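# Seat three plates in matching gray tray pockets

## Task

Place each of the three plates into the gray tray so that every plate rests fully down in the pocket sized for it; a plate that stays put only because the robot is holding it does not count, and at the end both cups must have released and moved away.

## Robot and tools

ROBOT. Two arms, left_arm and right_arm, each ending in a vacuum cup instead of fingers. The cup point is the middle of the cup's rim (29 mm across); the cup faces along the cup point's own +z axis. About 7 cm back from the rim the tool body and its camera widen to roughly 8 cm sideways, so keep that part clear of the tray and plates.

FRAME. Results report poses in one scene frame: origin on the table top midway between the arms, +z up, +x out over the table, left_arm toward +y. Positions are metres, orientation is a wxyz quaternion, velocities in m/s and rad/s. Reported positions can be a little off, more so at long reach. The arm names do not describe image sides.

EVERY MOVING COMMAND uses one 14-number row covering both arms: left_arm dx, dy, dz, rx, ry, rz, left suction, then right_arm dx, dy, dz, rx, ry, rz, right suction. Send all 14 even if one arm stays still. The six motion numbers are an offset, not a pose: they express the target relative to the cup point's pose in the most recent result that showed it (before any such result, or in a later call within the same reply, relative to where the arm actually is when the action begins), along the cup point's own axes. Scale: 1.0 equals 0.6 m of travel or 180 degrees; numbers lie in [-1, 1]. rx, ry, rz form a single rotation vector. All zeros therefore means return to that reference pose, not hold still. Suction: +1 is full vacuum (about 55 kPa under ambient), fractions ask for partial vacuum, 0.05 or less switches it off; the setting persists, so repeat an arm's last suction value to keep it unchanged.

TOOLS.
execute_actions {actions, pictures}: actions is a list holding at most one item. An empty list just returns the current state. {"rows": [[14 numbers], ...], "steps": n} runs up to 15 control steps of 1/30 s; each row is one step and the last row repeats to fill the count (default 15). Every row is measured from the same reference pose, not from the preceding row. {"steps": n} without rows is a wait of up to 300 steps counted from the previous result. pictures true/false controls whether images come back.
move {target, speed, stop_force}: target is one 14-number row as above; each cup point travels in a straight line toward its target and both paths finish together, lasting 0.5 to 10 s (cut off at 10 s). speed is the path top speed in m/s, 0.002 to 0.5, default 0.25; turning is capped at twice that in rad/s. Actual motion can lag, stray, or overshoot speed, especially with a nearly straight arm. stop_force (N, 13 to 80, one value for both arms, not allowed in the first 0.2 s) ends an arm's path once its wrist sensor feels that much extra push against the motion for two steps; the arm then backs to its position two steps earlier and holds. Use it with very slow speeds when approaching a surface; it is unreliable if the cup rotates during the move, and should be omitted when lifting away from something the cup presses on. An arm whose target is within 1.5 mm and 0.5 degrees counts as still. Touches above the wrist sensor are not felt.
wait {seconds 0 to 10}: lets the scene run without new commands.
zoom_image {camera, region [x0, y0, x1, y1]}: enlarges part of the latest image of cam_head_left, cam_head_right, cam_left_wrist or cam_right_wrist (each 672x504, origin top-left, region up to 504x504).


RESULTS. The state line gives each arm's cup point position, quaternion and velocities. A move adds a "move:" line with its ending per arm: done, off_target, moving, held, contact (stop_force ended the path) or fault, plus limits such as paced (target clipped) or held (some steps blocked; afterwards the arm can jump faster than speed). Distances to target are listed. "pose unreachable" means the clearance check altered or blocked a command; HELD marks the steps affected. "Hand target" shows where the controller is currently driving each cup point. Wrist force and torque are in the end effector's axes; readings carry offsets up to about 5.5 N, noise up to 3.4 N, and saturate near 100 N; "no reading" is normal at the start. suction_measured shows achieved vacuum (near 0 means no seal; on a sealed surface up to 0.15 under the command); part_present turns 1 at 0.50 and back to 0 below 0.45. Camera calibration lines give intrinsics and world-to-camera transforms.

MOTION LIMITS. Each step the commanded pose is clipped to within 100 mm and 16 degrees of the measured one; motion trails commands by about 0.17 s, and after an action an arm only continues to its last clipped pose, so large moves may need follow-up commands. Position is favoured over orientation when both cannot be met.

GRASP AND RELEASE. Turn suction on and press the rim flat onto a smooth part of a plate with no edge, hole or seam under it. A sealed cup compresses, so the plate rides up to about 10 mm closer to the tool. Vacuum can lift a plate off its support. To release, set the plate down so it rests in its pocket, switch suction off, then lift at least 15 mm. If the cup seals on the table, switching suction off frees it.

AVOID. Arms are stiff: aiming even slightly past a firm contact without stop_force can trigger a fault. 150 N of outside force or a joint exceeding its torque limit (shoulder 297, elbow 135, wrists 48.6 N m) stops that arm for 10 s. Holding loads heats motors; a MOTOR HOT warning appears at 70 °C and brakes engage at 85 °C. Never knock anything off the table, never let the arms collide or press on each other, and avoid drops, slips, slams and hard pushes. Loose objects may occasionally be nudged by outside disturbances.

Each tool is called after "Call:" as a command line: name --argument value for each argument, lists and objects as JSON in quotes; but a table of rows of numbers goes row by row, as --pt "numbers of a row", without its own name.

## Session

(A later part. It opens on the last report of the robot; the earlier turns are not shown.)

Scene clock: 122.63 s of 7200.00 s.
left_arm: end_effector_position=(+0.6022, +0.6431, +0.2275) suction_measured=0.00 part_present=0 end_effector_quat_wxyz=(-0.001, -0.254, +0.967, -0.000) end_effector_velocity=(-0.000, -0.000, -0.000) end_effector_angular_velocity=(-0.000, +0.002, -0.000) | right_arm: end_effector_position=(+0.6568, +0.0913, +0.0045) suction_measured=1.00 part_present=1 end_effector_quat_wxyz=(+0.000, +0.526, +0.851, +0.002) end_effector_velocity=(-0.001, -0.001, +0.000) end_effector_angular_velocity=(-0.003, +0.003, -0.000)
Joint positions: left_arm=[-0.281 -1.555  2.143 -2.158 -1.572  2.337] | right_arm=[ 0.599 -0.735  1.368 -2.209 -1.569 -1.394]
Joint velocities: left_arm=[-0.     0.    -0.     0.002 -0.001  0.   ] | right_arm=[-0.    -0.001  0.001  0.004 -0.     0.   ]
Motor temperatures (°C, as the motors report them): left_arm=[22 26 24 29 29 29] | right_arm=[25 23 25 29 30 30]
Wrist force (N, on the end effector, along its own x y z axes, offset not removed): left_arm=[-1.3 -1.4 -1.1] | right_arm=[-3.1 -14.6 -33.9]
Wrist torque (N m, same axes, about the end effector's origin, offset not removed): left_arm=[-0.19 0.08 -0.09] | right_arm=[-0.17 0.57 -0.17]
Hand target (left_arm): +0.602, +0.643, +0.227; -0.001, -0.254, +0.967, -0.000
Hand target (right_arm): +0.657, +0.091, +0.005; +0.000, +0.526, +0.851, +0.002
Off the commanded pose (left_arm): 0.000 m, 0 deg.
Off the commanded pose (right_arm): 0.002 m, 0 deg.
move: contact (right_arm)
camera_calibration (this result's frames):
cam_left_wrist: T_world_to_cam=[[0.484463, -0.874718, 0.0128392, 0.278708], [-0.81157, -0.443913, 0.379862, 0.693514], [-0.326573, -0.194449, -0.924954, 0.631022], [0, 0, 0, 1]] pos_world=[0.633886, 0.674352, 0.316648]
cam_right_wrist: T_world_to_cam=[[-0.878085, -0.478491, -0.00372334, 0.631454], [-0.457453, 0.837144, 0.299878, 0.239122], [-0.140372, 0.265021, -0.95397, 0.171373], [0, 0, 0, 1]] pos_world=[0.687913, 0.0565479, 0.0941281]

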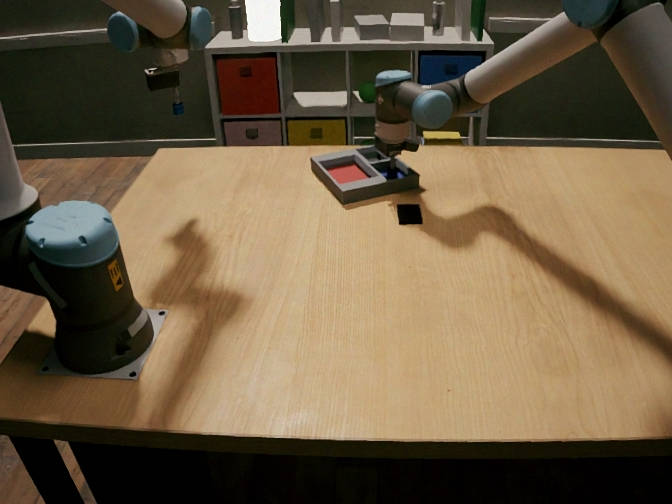

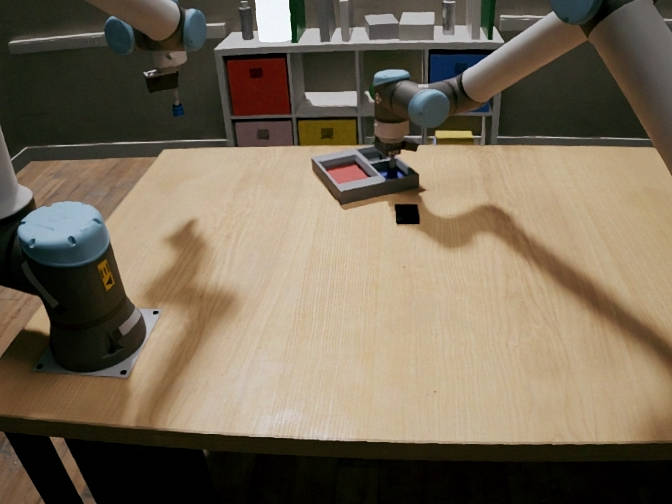

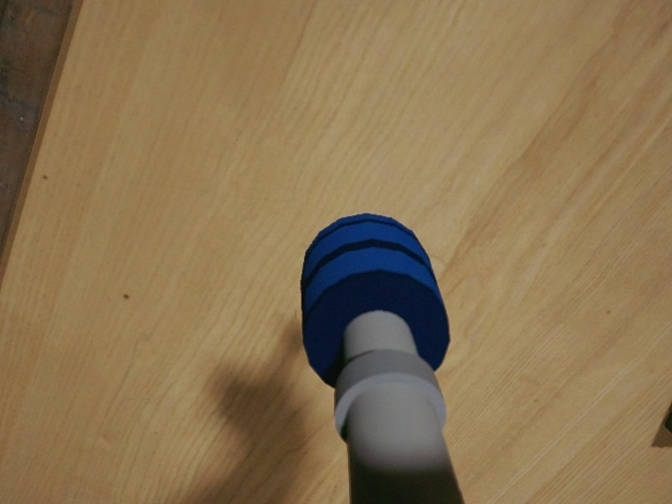

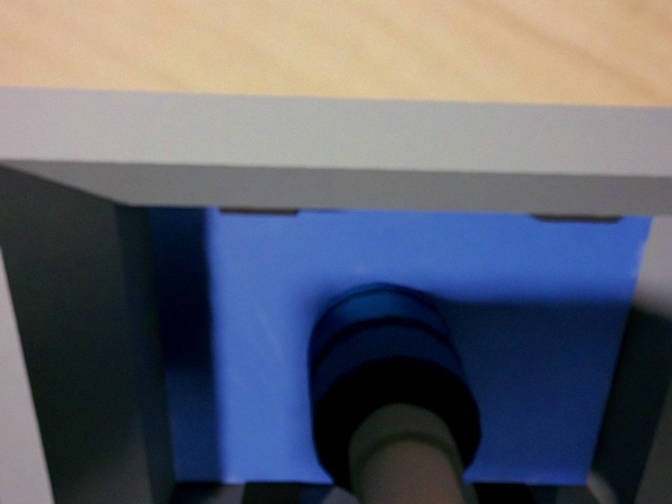

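Call:
execute_actions --actions '[{"rows":[[0,0,0,0,0,0,0,0,0,-0.003,0,0,0,0]],"steps":10}]' --pictures false

Call:
move --target '[0,0,0,0,0,0,0,0,0,-0.089,0,0,0,0]' --speed 0.08

Call:
move --target '[0,0,0,0,0,0,0,0.077,-0.323,0,0,0,0.124,0]' --speed 0.25

Scene clock: 127.40 s of 7200.00 s.
left_arm: end_effector_position=(+0.6022, +0.6431, +0.2275) suction_measured=0.00 part_present=0 end_effector_quat_wxyz=(-0.001, -0.254, +0.967, -0.000) end_effector_velocity=(+0.000, +0.000, -0.000) end_effector_angular_velocity=(+0.000, -0.001, -0.000) | right_arm: end_effector_position=(+0.6569, +0.0913, +0.0062) suction_measured=0.00 part_present=0 end_effector_quat_wxyz=(+0.000, +0.526, +0.851, +0.002) end_effector_velocity=(+0.000, -0.000, +0.001) end_effector_angular_velocity=(-0.001, -0.001, -0.001)
Joint positions: left_arm=[-0.281 -1.555  2.143 -2.158 -1.572  2.337] | right_arm=[ 0.599 -0.736  1.368 -2.207 -1.569 -1.394]
Joint velocities: left_arm=[ 0.     0.     0.    -0.001  0.     0.   ] | right_arm=[-0.    -0.001  0.     0.001 -0.001  0.001]
Motor temperatures (°C, as the motors report them): left_arm=[22 26 24 29 29 29] | right_arm=[25 23 25 29 30 30]
Wrist force (N, on the end effector, along its own x y z axes, offset not removed): left_arm=[-3.3 -1.1 -1.4] | right_arm=[-2.3 0.7 -8.5]
Wrist torque (N m, same axes, about the end effector's origin, offset not removed): left_arm=[-0.09 0.25 -0.05] | right_arm=[0.11 0.46 -0.14]
Hand target (left_arm): +0.602, +0.643, +0.227; -0.001, -0.254, +0.967, -0.000
Hand target (right_arm): +0.657, +0.091, +0.006; +0.000, +0.526, +0.851, +0.002
Off the commanded pose (left_arm): 0.000 m, 0 deg.
Off the commanded pose (right_arm): 0.000 m, 0 deg.
Steps of this call (steps 1 to 133: nothing new was sent; steps 134 to 143: all 10 steps of this action). Readings (end_effector_position | what the end effector reports):
134: left_arm (+0.6022, +0.6431, +0.2275) | right_arm (+0.6568, +0.0913, +0.0049) | left_arm suction_measured=0.00 part_present=0 | right_arm suction_measured=0.18 part_present=0
135: left_arm (+0.6022, +0.6431, +0.2275) | right_arm (+0.6569, +0.0914, +0.0052) | left_arm suction_measured=0.00 part_present=0 | right_arm suction_measured=0.00 part_present=0
137: left_arm (+0.6022, +0.6431, +0.2275) | right_arm (+0.6569, +0.0913, +0.0056) | left_arm suction_measured=0.00 part_present=0 | right_arm suction_measured=0.00 part_present=0
141: left_arm (+0.6022, +0.6431, +0.2275) | right_arm (+0.6569, +0.0913, +0.0061) | left_arm suction_measured=0.00 part_present=0 | right_arm suction_measured=0.00 part_present=0
143: the state above

Scene clock: 128.73 s of 7200.00 s.
left_arm: end_effector_position=(+0.6022, +0.6431, +0.2275) suction_measured=0.00 part_present=0 end_effector_quat_wxyz=(-0.001, -0.254, +0.967, -0.000) end_effector_velocity=(+0.000, -0.000, -0.000) end_effector_angular_velocity=(+0.000, -0.000, -0.001) | right_arm: end_effector_position=(+0.6568, +0.0912, +0.0595) suction_measured=0.00 part_present=0 end_effector_quat_wxyz=(+0.000, +0.526, +0.851, +0.002) end_effector_velocity=(-0.000, -0.001, +0.002) end_effector_angular_velocity=(-0.001, +0.001, +0.000)
Joint positions: left_arm=[-0.281 -1.555  2.143 -2.158 -1.572  2.337] | right_arm=[ 0.599 -0.787  1.353 -2.141 -1.569 -1.394]
Joint velocities: left_arm=[-0.001  0.    -0.    -0.     0.     0.   ] | right_arm=[-0.    -0.002  0.     0.003 -0.001 -0.   ]
Motor temperatures (°C, as the motors report them): left_arm=[22 26 24 29 29 29] | right_arm=[25 23 25 29 30 30]
Wrist force (N, on the end effector, along its own x y z axes, offset not removed): left_arm=[-5.3 -2.6 3.0] | right_arm=[-0.5 -0.2 0.7]
Wrist torque (N m, same axes, about the end effector's origin, offset not removed): left_arm=[-0.23 0.59 -0.01] | right_arm=[0.06 0.19 -0.12]
Hand target (left_arm): +0.602, +0.643, +0.227; -0.001, -0.254, +0.967, -0.000
Hand target (right_arm): +0.657, +0.091, +0.060; +0.000, +0.526, +0.851, +0.002
Off the commanded pose (left_arm): 0.000 m, 0 deg.
Off the commanded pose (right_arm): 0.000 m, 0 deg.
move: done
camera_calibration (this result's frames):
cam_left_wrist: T_world_to_cam=[[0.484463, -0.874717, 0.0128392, 0.278708], [-0.81157, -0.443913, 0.379862, 0.693514], [-0.326573, -0.194449, -0.924954, 0.631022], [0, 0, 0, 1]] pos_world=[0.633886, 0.674352, 0.316648]
cam_right_wrist: T_world_to_cam=[[-0.8781, -0.478463, -0.00369741, 0.631536], [-0.45742, 0.837164, 0.299874, 0.22268], [-0.140383, 0.265011, -0.953972, 0.223785], [0, 0, 0, 1]] pos_world=[0.687826, 0.0564414, 0.149044]

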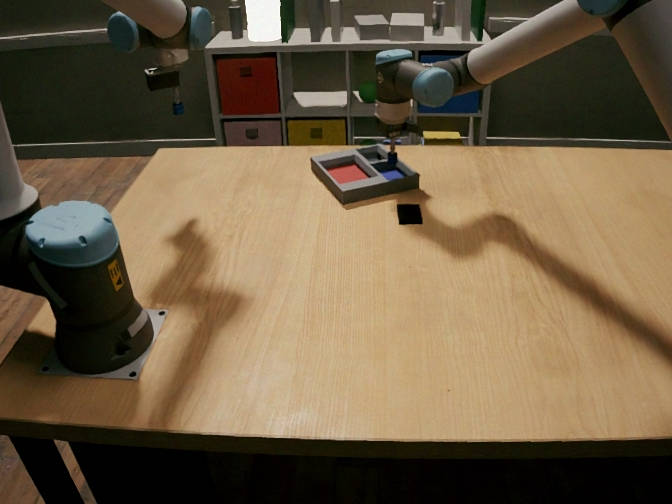

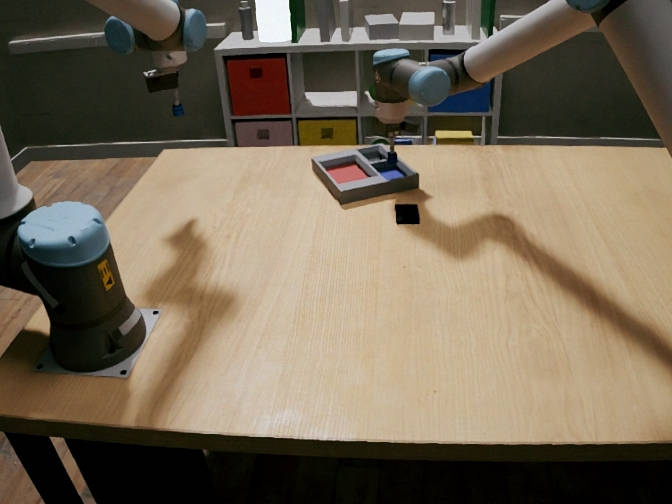

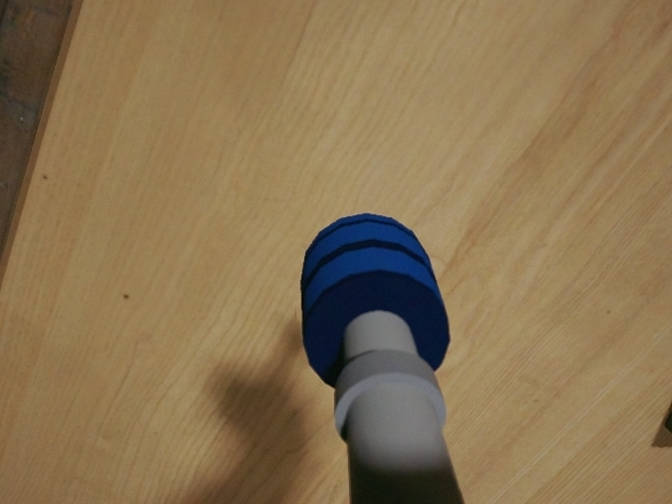

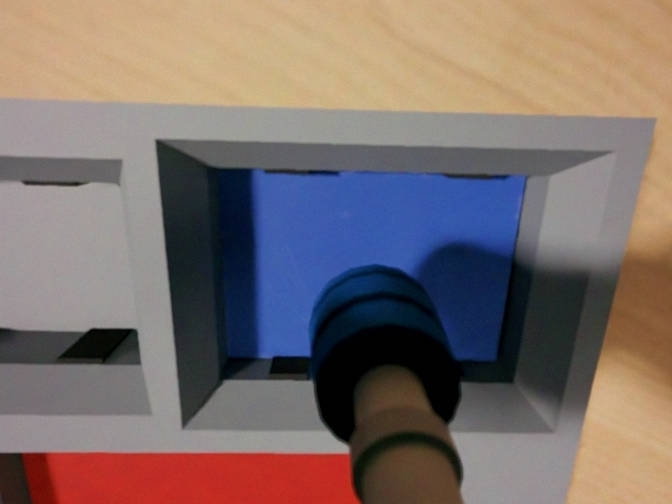

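Scene clock: 130.17 s of 7200.00 s.
left_arm: end_effector_position=(+0.6022, +0.6431, +0.2275) suction_measured=0.00 part_present=0 end_effector_quat_wxyz=(-0.001, -0.254, +0.967, -0.000) end_effector_velocity=(-0.000, -0.001, -0.001) end_effector_angular_velocity=(+0.000, +0.001, -0.001) | right_arm: end_effector_position=(+0.4628, +0.0464, +0.0591) suction_measured=0.00 part_present=0 end_effector_quat_wxyz=(-0.001, +0.680, +0.733, +0.002) end_effector_velocity=(-0.002, -0.001, +0.000) end_effector_angular_velocity=(-0.000, -0.001, -0.004)
Joint positions: left_arm=[-0.281 -1.555  2.143 -2.158 -1.572  2.337] | right_arm=[ 0.692 -0.997  1.742 -2.321 -1.569 -0.913]
Joint velocities: left_arm=[-0.001  0.001  0.     0.    -0.     0.   ] | right_arm=[ 0.001 -0.002  0.004 -0.002 -0.001  0.005]
Motor temperatures (°C, as the motors report them): left_arm=[22 26 24 29 29 29] | right_arm=[25 23 25 29 30 30]
Wrist force (N, on the end effector, along its own x y z axes, offset not removed): left_arm=[-1.3 -4.8 1.5] | right_arm=[-1.5 0.4 -0.5]
Wrist torque (N m, same axes, about the end effector's origin, offset not removed): left_arm=[-0.52 0.12 -0.05] | right_arm=[0.09 0.44 -0.25]
Hand target (left_arm): +0.602, +0.643, +0.227; -0.001, -0.254, +0.967, -0.000
Hand target (right_arm): +0.463, +0.046, +0.059; -0.001, +0.681, +0.733, +0.002
Off the commanded pose (left_arm): 0.000 m, 0 deg.
Off the commanded pose (right_arm): 0.001 m, 0 deg.
move: done
camera_calibration (this result's frames):
cam_left_wrist: T_world_to_cam=[[0.484463, -0.874717, 0.0128392, 0.278708], [-0.81157, -0.443913, 0.379862, 0.693514], [-0.326573, -0.194449, -0.924954, 0.631022], [0, 0, 0, 1]] pos_world=[0.633886, 0.674352, 0.316648]
cam_right_wrist: T_world_to_cam=[[-0.993979, -0.109554, -0.00212913, 0.476241], [-0.105098, 0.947689, 0.301398, 0.00330921], [-0.0310016, 0.299807, -0.953496, 0.15579], [0, 0, 0, 1]] pos_world=[0.478551, 0.00233121, 0.148561]

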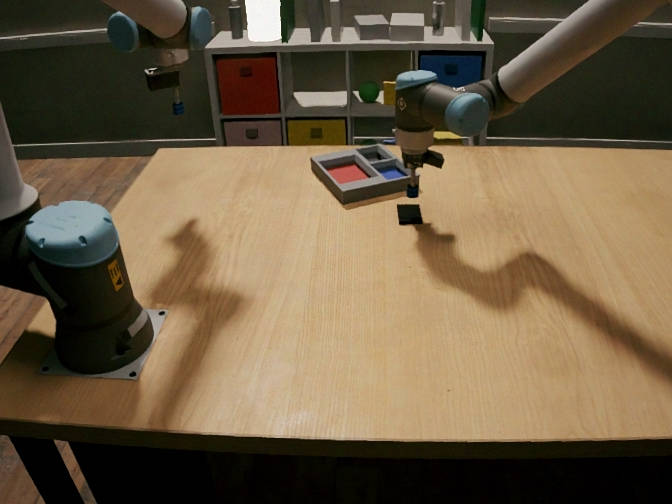

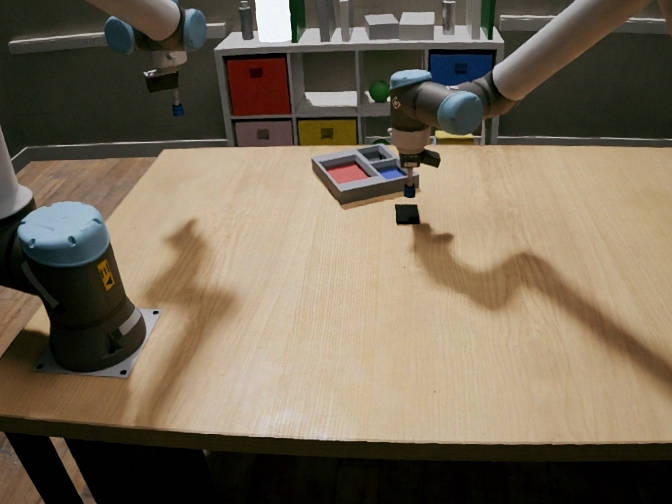

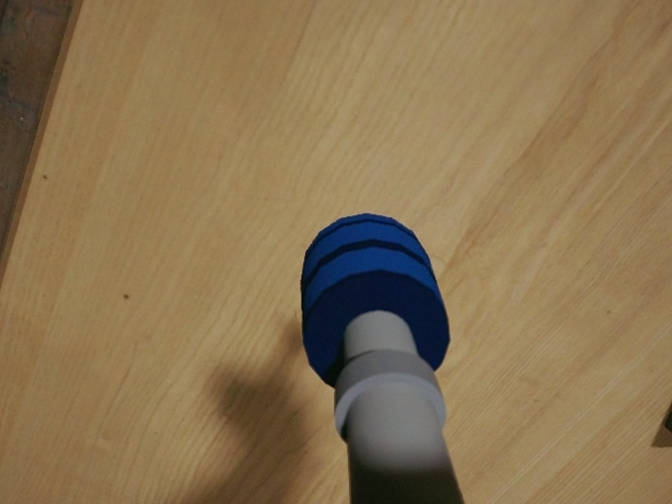

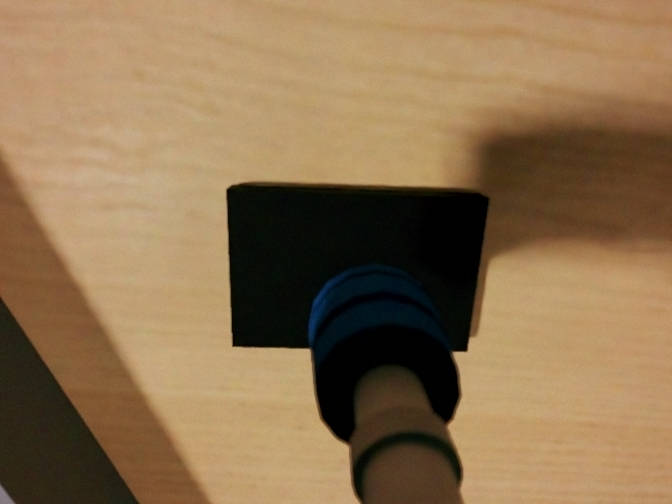

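Call:
move --target '[0,0,0,0,0,0,0,0.002,0.009,0.066,0,0,0,1]' --speed 0.08

Call:
move --target '[0,0,0,0,0,0,0,0,0,0.027,0,0,0,1]' --speed 0.01 --stop_force 13

Call:
move --target '[0,0,0,0,0,0,0,0,0,-0.09,0,0,0,1]' --speed 0.08

Scene clock: 134.67 s of 7200.00 s.
left_arm: end_effector_position=(+0.6022, +0.6431, +0.2275) suction_measured=0.00 part_present=0 end_effector_quat_wxyz=(-0.001, -0.254, +0.967, -0.000) end_effector_velocity=(+0.000, -0.000, +0.000) end_effector_angular_velocity=(-0.001, -0.002, -0.000) | right_arm: end_effector_position=(+0.4682, +0.0480, +0.0197) suction_measured=0.00 part_present=0 end_effector_quat_wxyz=(-0.001, +0.680, +0.733, +0.002) end_effector_velocity=(-0.000, -0.000, -0.003) end_effector_angular_velocity=(+0.000, +0.001, +0.000)
Joint positions: left_arm=[-0.281 -1.555  2.143 -2.158 -1.572  2.337] | right_arm=[ 0.689 -0.946  1.744 -2.374 -1.569 -0.915]
Joint velocities: left_arm=[-0.    -0.    -0.    -0.002  0.    -0.   ] | right_arm=[-0.     0.003  0.001 -0.004  0.001 -0.   ]
Motor temperatures (°C, as the motors report them): left_arm=[22 26 24 29 29 29] | right_arm=[25 23 25 29 30 30]
Wrist force (N, on the end effector, along its own x y z axes, offset not removed): left_arm=[0.4 -0.3 -3.4] | right_arm=[-0.3 0.3 -0.9]
Wrist torque (N m, same axes, about the end effector's origin, offset not removed): left_arm=[0.13 -0.12 -0.05] | right_arm=[0.00 0.18 -0.23]
Hand target (left_arm): +0.602, +0.643, +0.227; -0.001, -0.254, +0.967, -0.000
Hand target (right_arm): +0.468, +0.048, +0.019; -0.001, +0.680, +0.733, +0.002
Off the commanded pose (left_arm): 0.000 m, 0 deg.
Off the commanded pose (right_arm): 0.000 m, 0 deg.
After step 90, 0.57 s passed at rest.
move: done
camera_calibration (this result's frames):
cam_left_wrist: T_world_to_cam=[[0.484463, -0.874717, 0.0128392, 0.278708], [-0.81157, -0.443913, 0.379862, 0.693514], [-0.326573, -0.194449, -0.924954, 0.631022], [0, 0, 0, 1]] pos_world=[0.633886, 0.674352, 0.316648]
cam_right_wrist: T_world_to_cam=[[-0.993978, -0.109554, -0.00214348, 0.481616], [-0.105104, 0.947704, 0.301349, 0.0142091], [-0.0309827, 0.29976, -0.953512, 0.117936], [0, 0, 0, 1]] pos_world=[0.483863, 0.00394478, 0.109204]

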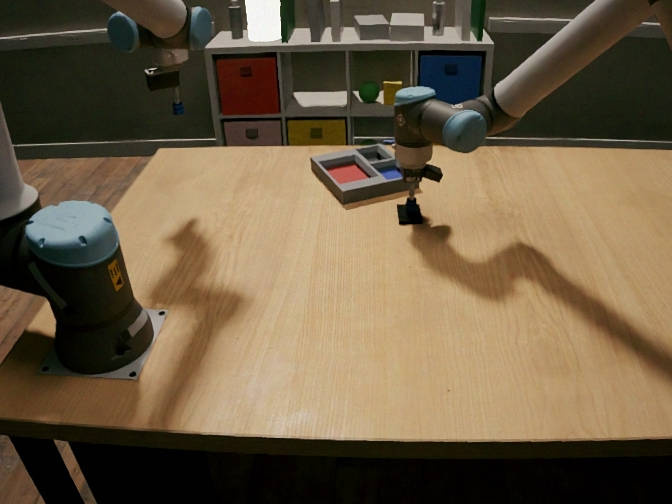

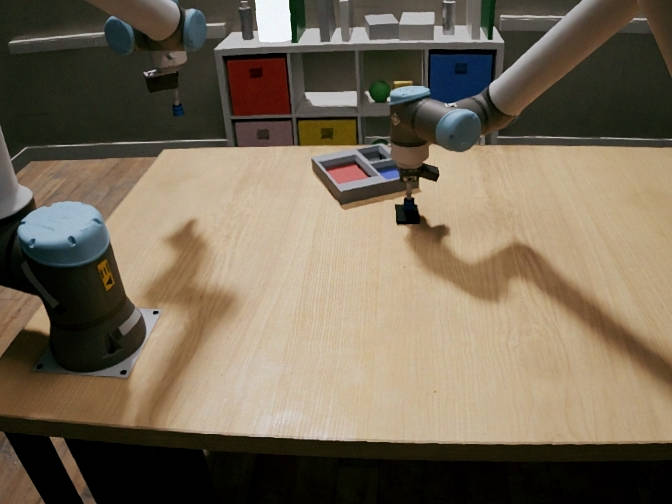

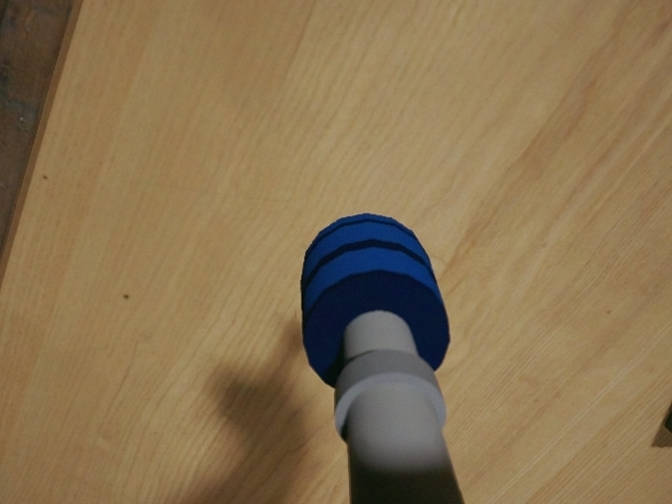

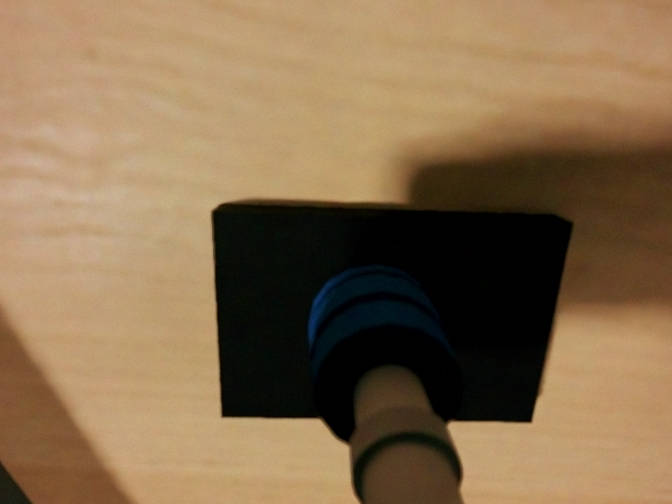

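Scene clock: 136.50 s of 7200.00 s.
left_arm: end_effector_position=(+0.6022, +0.6431, +0.2275) suction_measured=0.00 part_present=0 end_effector_quat_wxyz=(-0.001, -0.254, +0.967, -0.000) end_effector_velocity=(-0.000, +0.000, -0.001) end_effector_angular_velocity=(+0.000, +0.002, +0.000) | right_arm: end_effector_position=(+0.4682, +0.0481, +0.0037) suction_measured=0.98 part_present=1 end_effector_quat_wxyz=(-0.001, +0.680, +0.733, +0.002) end_effector_velocity=(+0.000, -0.000, -0.002) end_effector_angular_velocity=(-0.001, -0.000, -0.001)
Joint positions: left_arm=[-0.281 -1.555  2.143 -2.158 -1.572  2.337] | right_arm=[ 0.689 -0.927  1.748 -2.397 -1.569 -0.915]
Joint velocities: left_arm=[ 0.     0.001 -0.     0.001 -0.    -0.   ] | right_arm=[ 0.     0.003  0.001 -0.003 -0.001  0.001]
Motor temperatures (°C, as the motors report them): left_arm=[22 26 24 29 29 29] | right_arm=[25 23 25 29 30 30]
Wrist force (N, on the end effector, along its own x y z axes, offset not removed): left_arm=[-1.4 -4.2 0.0] | right_arm=[-2.6 -0.2 1.6]
Wrist torque (N m, same axes, about the end effector's origin, offset not removed): left_arm=[-0.41 0.03 -0.11] | right_arm=[0.05 0.56 -0.08]
Hand target (left_arm): +0.602, +0.643, +0.227; -0.001, -0.254, +0.967, -0.000
Hand target (right_arm): +0.468, +0.048, +0.003; -0.001, +0.680, +0.733, +0.002
Off the commanded pose (left_arm): 0.000 m, 0 deg.
Off the commanded pose (right_arm): 0.000 m, 0 deg.
move: done
camera_calibration (this result's frames):
cam_left_wrist: T_world_to_cam=[[0.484463, -0.874718, 0.0128394, 0.278708], [-0.81157, -0.443913, 0.379862, 0.693514], [-0.326573, -0.194449, -0.924954, 0.631022], [0, 0, 0, 1]] pos_world=[0.633886, 0.674352, 0.316648]
cam_right_wrist: T_world_to_cam=[[-0.993978, -0.109555, -0.00213593, 0.481613], [-0.105102, 0.947705, 0.301344, 0.0190087], [-0.0309894, 0.299754, -0.953513, 0.102697], [0, 0, 0, 1]] pos_world=[0.483893, 0.00396459, 0.0932236]

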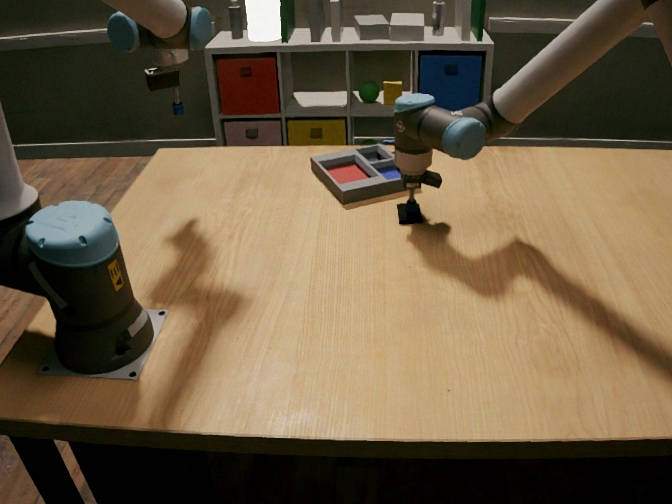

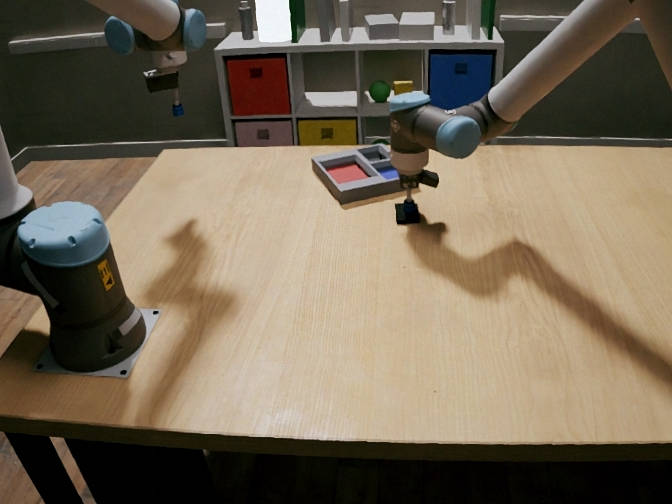

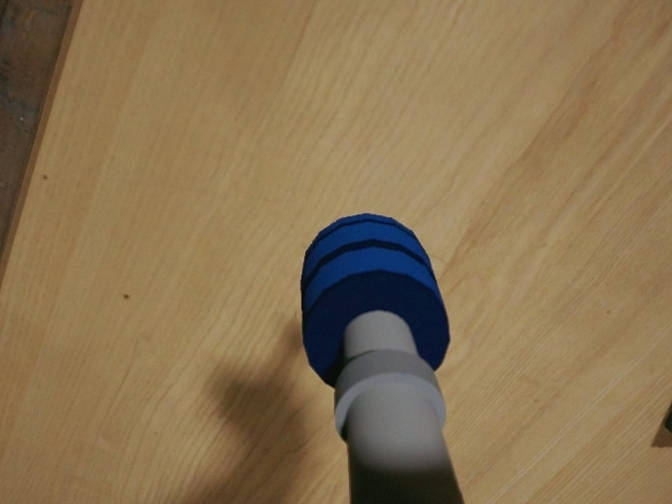

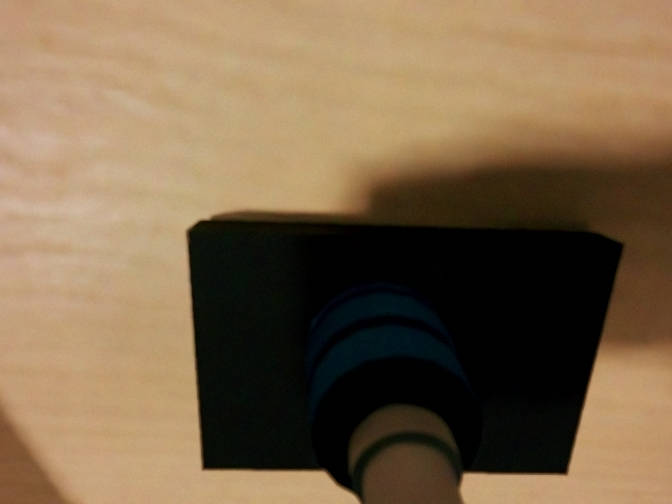

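Scene clock: 137.63 s of 7200.00 s.
left_arm: end_effector_position=(+0.6022, +0.6431, +0.2275) suction_measured=0.00 part_present=0 end_effector_quat_wxyz=(-0.001, -0.254, +0.967, -0.000) end_effector_velocity=(+0.000, -0.000, +0.000) end_effector_angular_velocity=(-0.001, -0.002, -0.000) | right_arm: end_effector_position=(+0.4681, +0.0480, +0.0575) suction_measured=0.96 part_present=1 end_effector_quat_wxyz=(-0.001, +0.680, +0.733, +0.002) end_effector_velocity=(-0.001, -0.001, +0.001) end_effector_angular_velocity=(-0.001, +0.001, -0.001)
Joint positions: left_arm=[-0.281 -1.555  2.143 -2.158 -1.572  2.337] | right_arm=[ 0.689 -0.99   1.733 -2.319 -1.569 -0.915]
Joint velocities: left_arm=[-0.    -0.001  0.    -0.001 -0.     0.   ] | right_arm=[-0.    -0.003  0.001  0.003 -0.     0.   ]
Motor temperatures (°C, as the motors report them): left_arm=[22 26 24 29 29 29] | right_arm=[25 23 25 29 30 30]
Wrist force (N, on the end effector, along its own x y z axes, offset not removed): left_arm=[-1.6 -1.1 0.2] | right_arm=[-2.6 2.0 0.1]
Wrist torque (N m, same axes, about the end effector's origin, offset not removed): left_arm=[-0.01 0.07 0.02] | right_arm=[0.41 0.43 -0.10]
Hand target (left_arm): +0.602, +0.643, +0.227; -0.001, -0.254, +0.967, -0.000
Hand target (right_arm): +0.468, +0.048, +0.058; -0.001, +0.680, +0.733, +0.002
Off the commanded pose (left_arm): 0.000 m, 0 deg.
Off the commanded pose (right_arm): 0.000 m, 0 deg.
move: done
camera_calibration (this result's frames):
cam_left_wrist: T_world_to_cam=[[0.484463, -0.874718, 0.0128392, 0.278708], [-0.81157, -0.443913, 0.379862, 0.693514], [-0.326573, -0.194449, -0.924954, 0.631022], [0, 0, 0, 1]] pos_world=[0.633886, 0.674352, 0.316648]
cam_right_wrist: T_world_to_cam=[[-0.993978, -0.109555, -0.00213686, 0.481627], [-0.105102, 0.947705, 0.301344, 0.00287301], [-0.0309886, 0.299754, -0.953513, 0.153992], [0, 0, 0, 1]] pos_world=[0.483801, 0.00388209, 0.146997]

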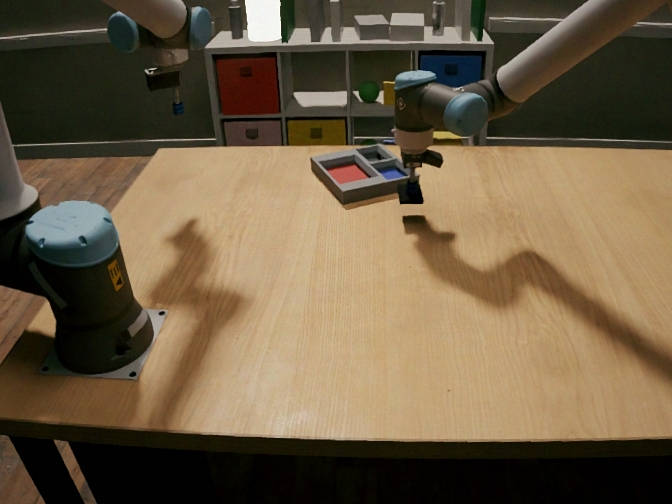

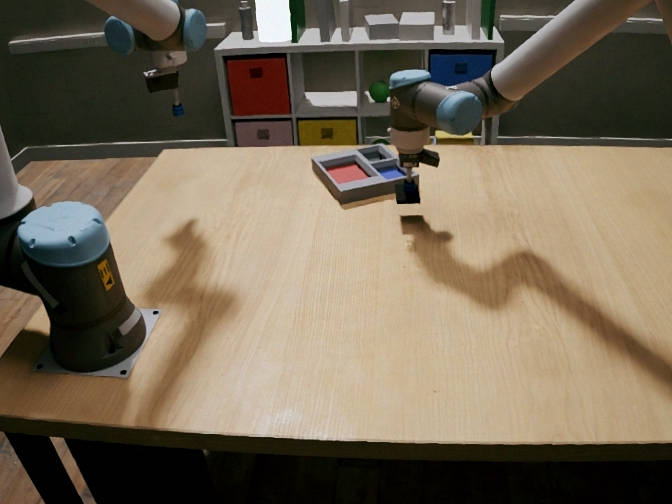

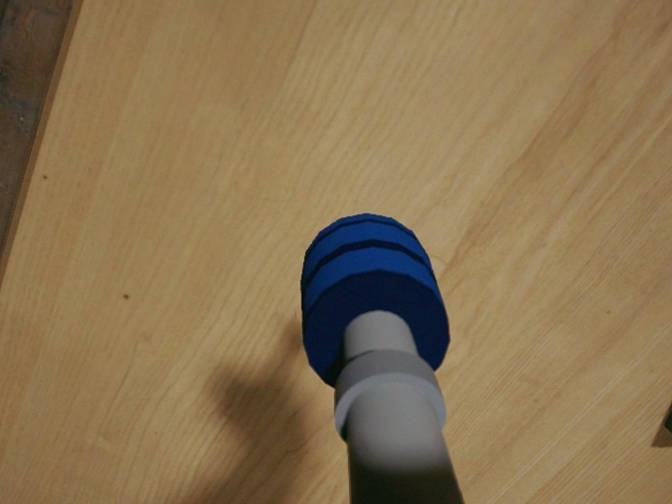

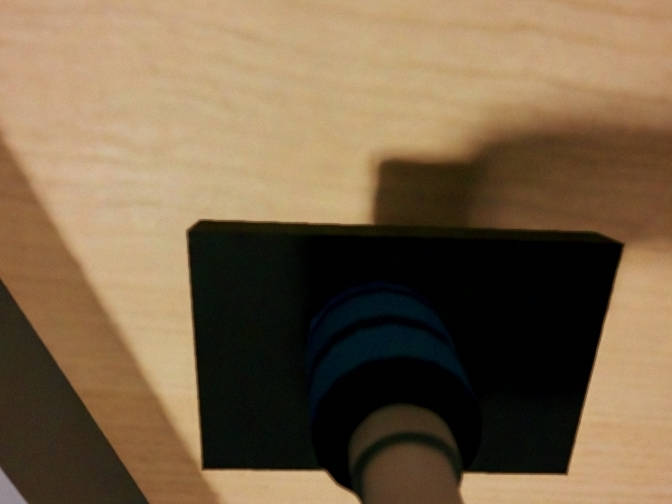

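Call:
move --target '[0,0,0,0,0,0,0,0.123,0.502,0,0,0,-0.124,1]' --speed 0.2

Call:
move --target '[0,0,0,0,0,0,0,0,0,0.038,0,0,0,1]' --speed 0.02 --stop_force 13

Scene clock: 144.53 s of 7200.00 s.
left_arm: end_effector_position=(+0.6022, +0.6431, +0.2275) suction_measured=0.00 part_present=0 end_effector_quat_wxyz=(-0.001, -0.254, +0.967, -0.000) end_effector_velocity=(+0.000, +0.000, -0.001) end_effector_angular_velocity=(+0.000, +0.001, +0.001) | right_arm: end_effector_position=(+0.7629, +0.1432, +0.0581) suction_measured=0.98 part_present=1 end_effector_quat_wxyz=(+0.000, +0.526, +0.851, +0.002) end_effector_velocity=(+0.002, +0.001, -0.001) end_effector_angular_velocity=(-0.003, +0.001, +0.002)
Joint positions: left_arm=[-0.281 -1.555  2.143 -2.158 -1.572  2.337] | right_arm=[ 0.58  -0.609  1.013 -1.979 -1.569 -1.413]
Joint velocities: left_arm=[ 0.     0.001  0.    -0.    -0.    -0.   ] | right_arm=[-0.     0.004 -0.008  0.006 -0.001 -0.002]
Motor temperatures (°C, as the motors report them): left_arm=[22 26 24 29 29 29] | right_arm=[25 23 25 29 30 30]
Wrist force (N, on the end effector, along its own x y z axes, offset not removed): left_arm=[-1.4 -2.0 -2.5] | right_arm=[-1.6 1.5 1.4]
Wrist torque (N m, same axes, about the end effector's origin, offset not removed): left_arm=[-0.16 0.12 -0.15] | right_arm=[0.30 0.39 -0.21]
Hand target (left_arm): +0.602, +0.643, +0.227; -0.001, -0.254, +0.967, -0.000
Hand target (right_arm): +0.763, +0.143, +0.058; +0.000, +0.526, +0.851, +0.002
Off the commanded pose (left_arm): 0.000 m, 0 deg.
Off the commanded pose (right_arm): 0.001 m, 0 deg.
move: done
camera_calibration (this result's frames):
cam_right_wrist: T_world_to_cam=[[-0.877997, -0.478651, -0.0037627, 0.749529], [-0.457619, 0.837061, 0.299855, 0.228353], [-0.140376, 0.264994, -0.953977, 0.223611], [0, 0, 0, 1]] pos_world=[0.793973, 0.108362, 0.147668]

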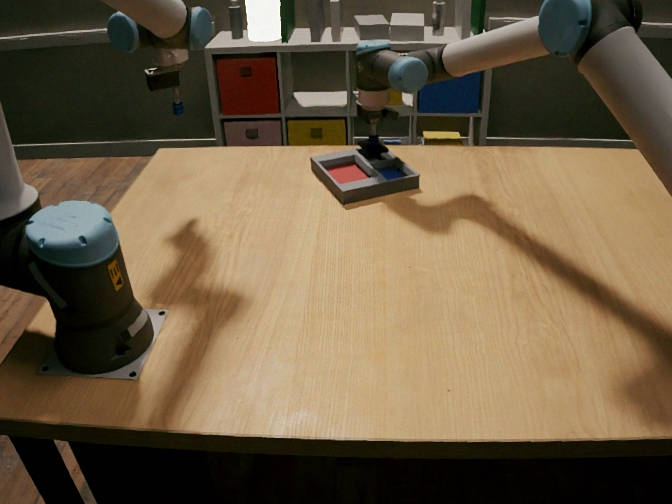

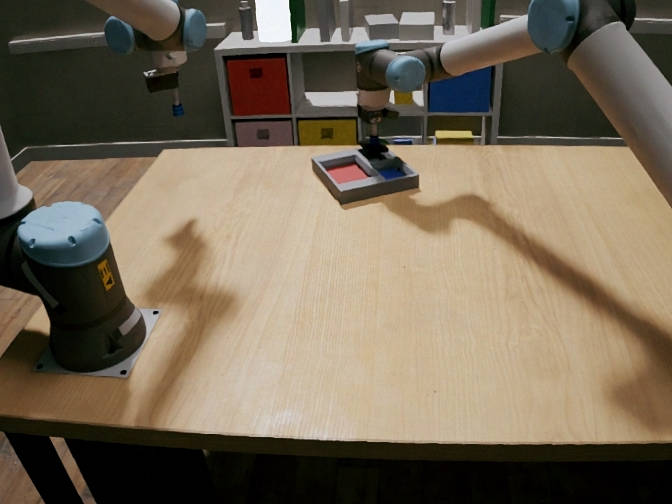

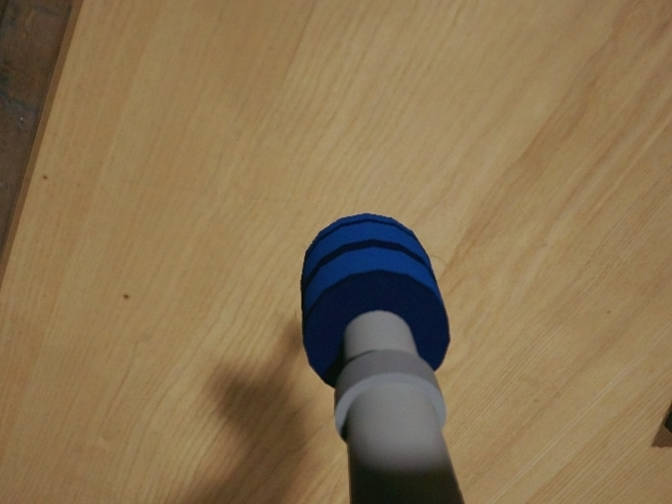

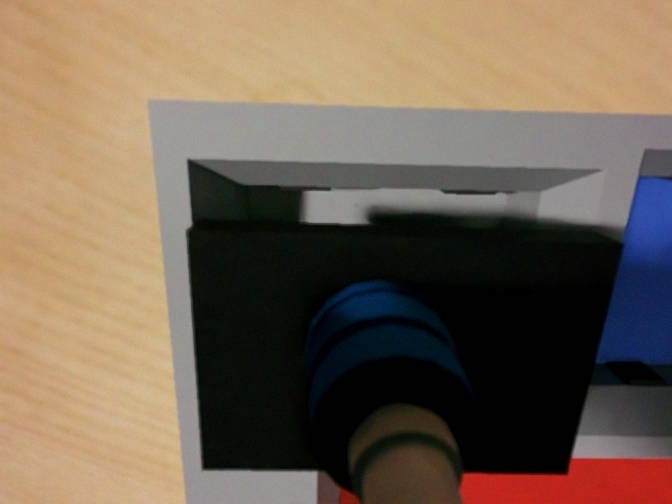

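Scene clock: 145.97 s of 7200.00 s.
left_arm: end_effector_position=(+0.6022, +0.6431, +0.2275) suction_measured=0.00 part_present=0 end_effector_quat_wxyz=(-0.001, -0.254, +0.967, -0.000) end_effector_velocity=(+0.000, -0.000, -0.000) end_effector_angular_velocity=(-0.000, -0.001, +0.000) | right_arm: end_effector_position=(+0.7630, +0.1432, +0.0355) suction_measured=0.99 part_present=1 end_effector_quat_wxyz=(+0.000, +0.526, +0.851, +0.002) end_effector_velocity=(+0.000, -0.000, -0.002) end_effector_angular_velocity=(-0.001, -0.001, +0.000)
Joint positions: left_arm=[-0.281 -1.555  2.143 -2.158 -1.572  2.337] | right_arm=[ 0.58  -0.591  1.021 -2.005 -1.569 -1.413]
Joint velocities: left_arm=[ 0.     0.     0.    -0.001  0.    -0.   ] | right_arm=[-0.     0.002  0.001 -0.003 -0.001 -0.   ]
Motor temperatures (°C, as the motors report them): left_arm=[22 26 24 29 29 29] | right_arm=[25 23 25 29 30 30]
Wrist force (N, on the end effector, along its own x y z axes, offset not removed): left_arm=[-2.4 -2.5 0.1] | right_arm=[-0.3 -0.4 0.8]
Wrist torque (N m, same axes, about the end effector's origin, offset not removed): left_arm=[-0.34 0.19 -0.04] | right_arm=[0.00 0.10 -0.21]
Hand target (left_arm): +0.602, +0.643, +0.227; -0.001, -0.254, +0.967, -0.000
Hand target (right_arm): +0.763, +0.143, +0.035; +0.000, +0.526, +0.851, +0.002
Off the commanded pose (left_arm): 0.000 m, 0 deg.
Off the commanded pose (right_arm): 0.000 m, 0 deg.
move: done
camera_calibration (this result's frames):
cam_left_wrist: T_world_to_cam=[[0.484463, -0.874717, 0.0128393, 0.278708], [-0.81157, -0.443913, 0.379862, 0.693514], [-0.326573, -0.194449, -0.924954, 0.631022], [0, 0, 0, 1]] pos_world=[0.633886, 0.674352, 0.316648]
cam_right_wrist: T_world_to_cam=[[-0.878003, -0.47864, -0.00375842, 0.749504], [-0.45761, 0.837072, 0.299839, 0.235119], [-0.140368, 0.264979, -0.953983, 0.202084], [0, 0, 0, 1]] pos_world=[0.794026, 0.108383, 0.125104]

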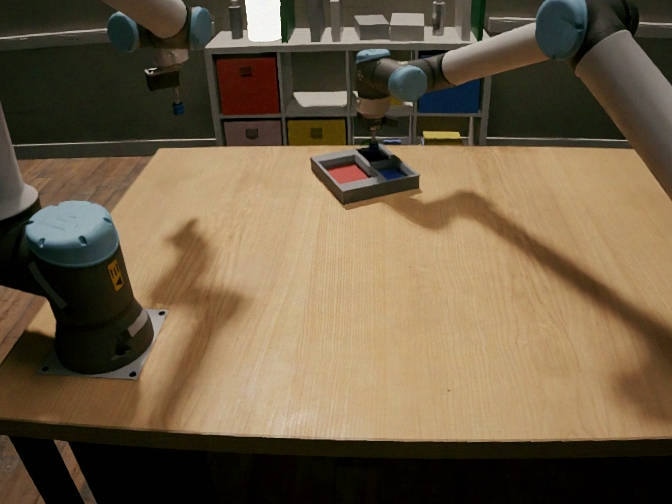

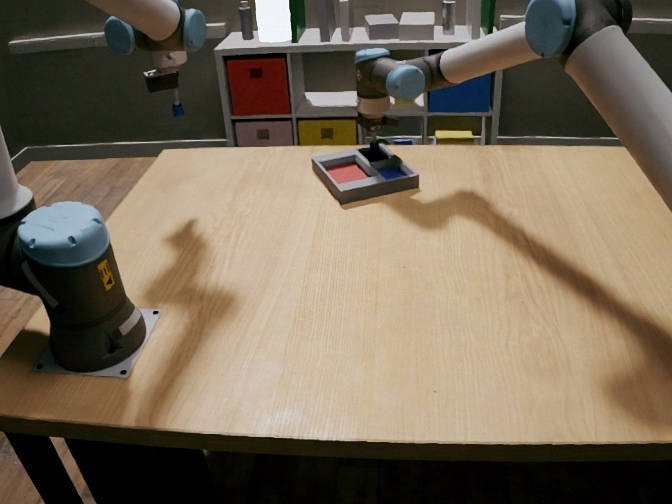

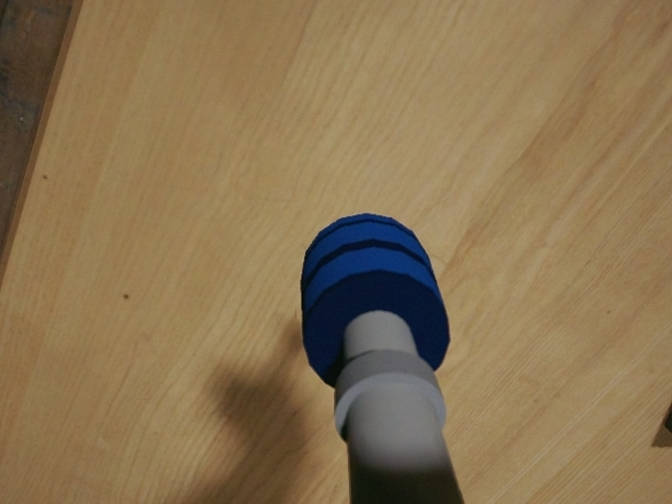

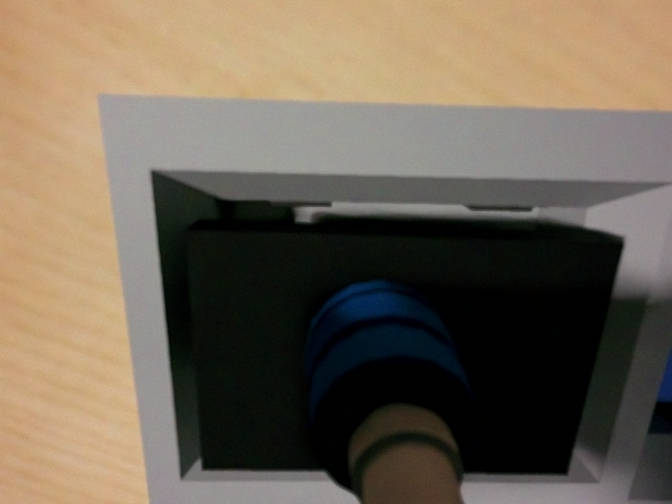

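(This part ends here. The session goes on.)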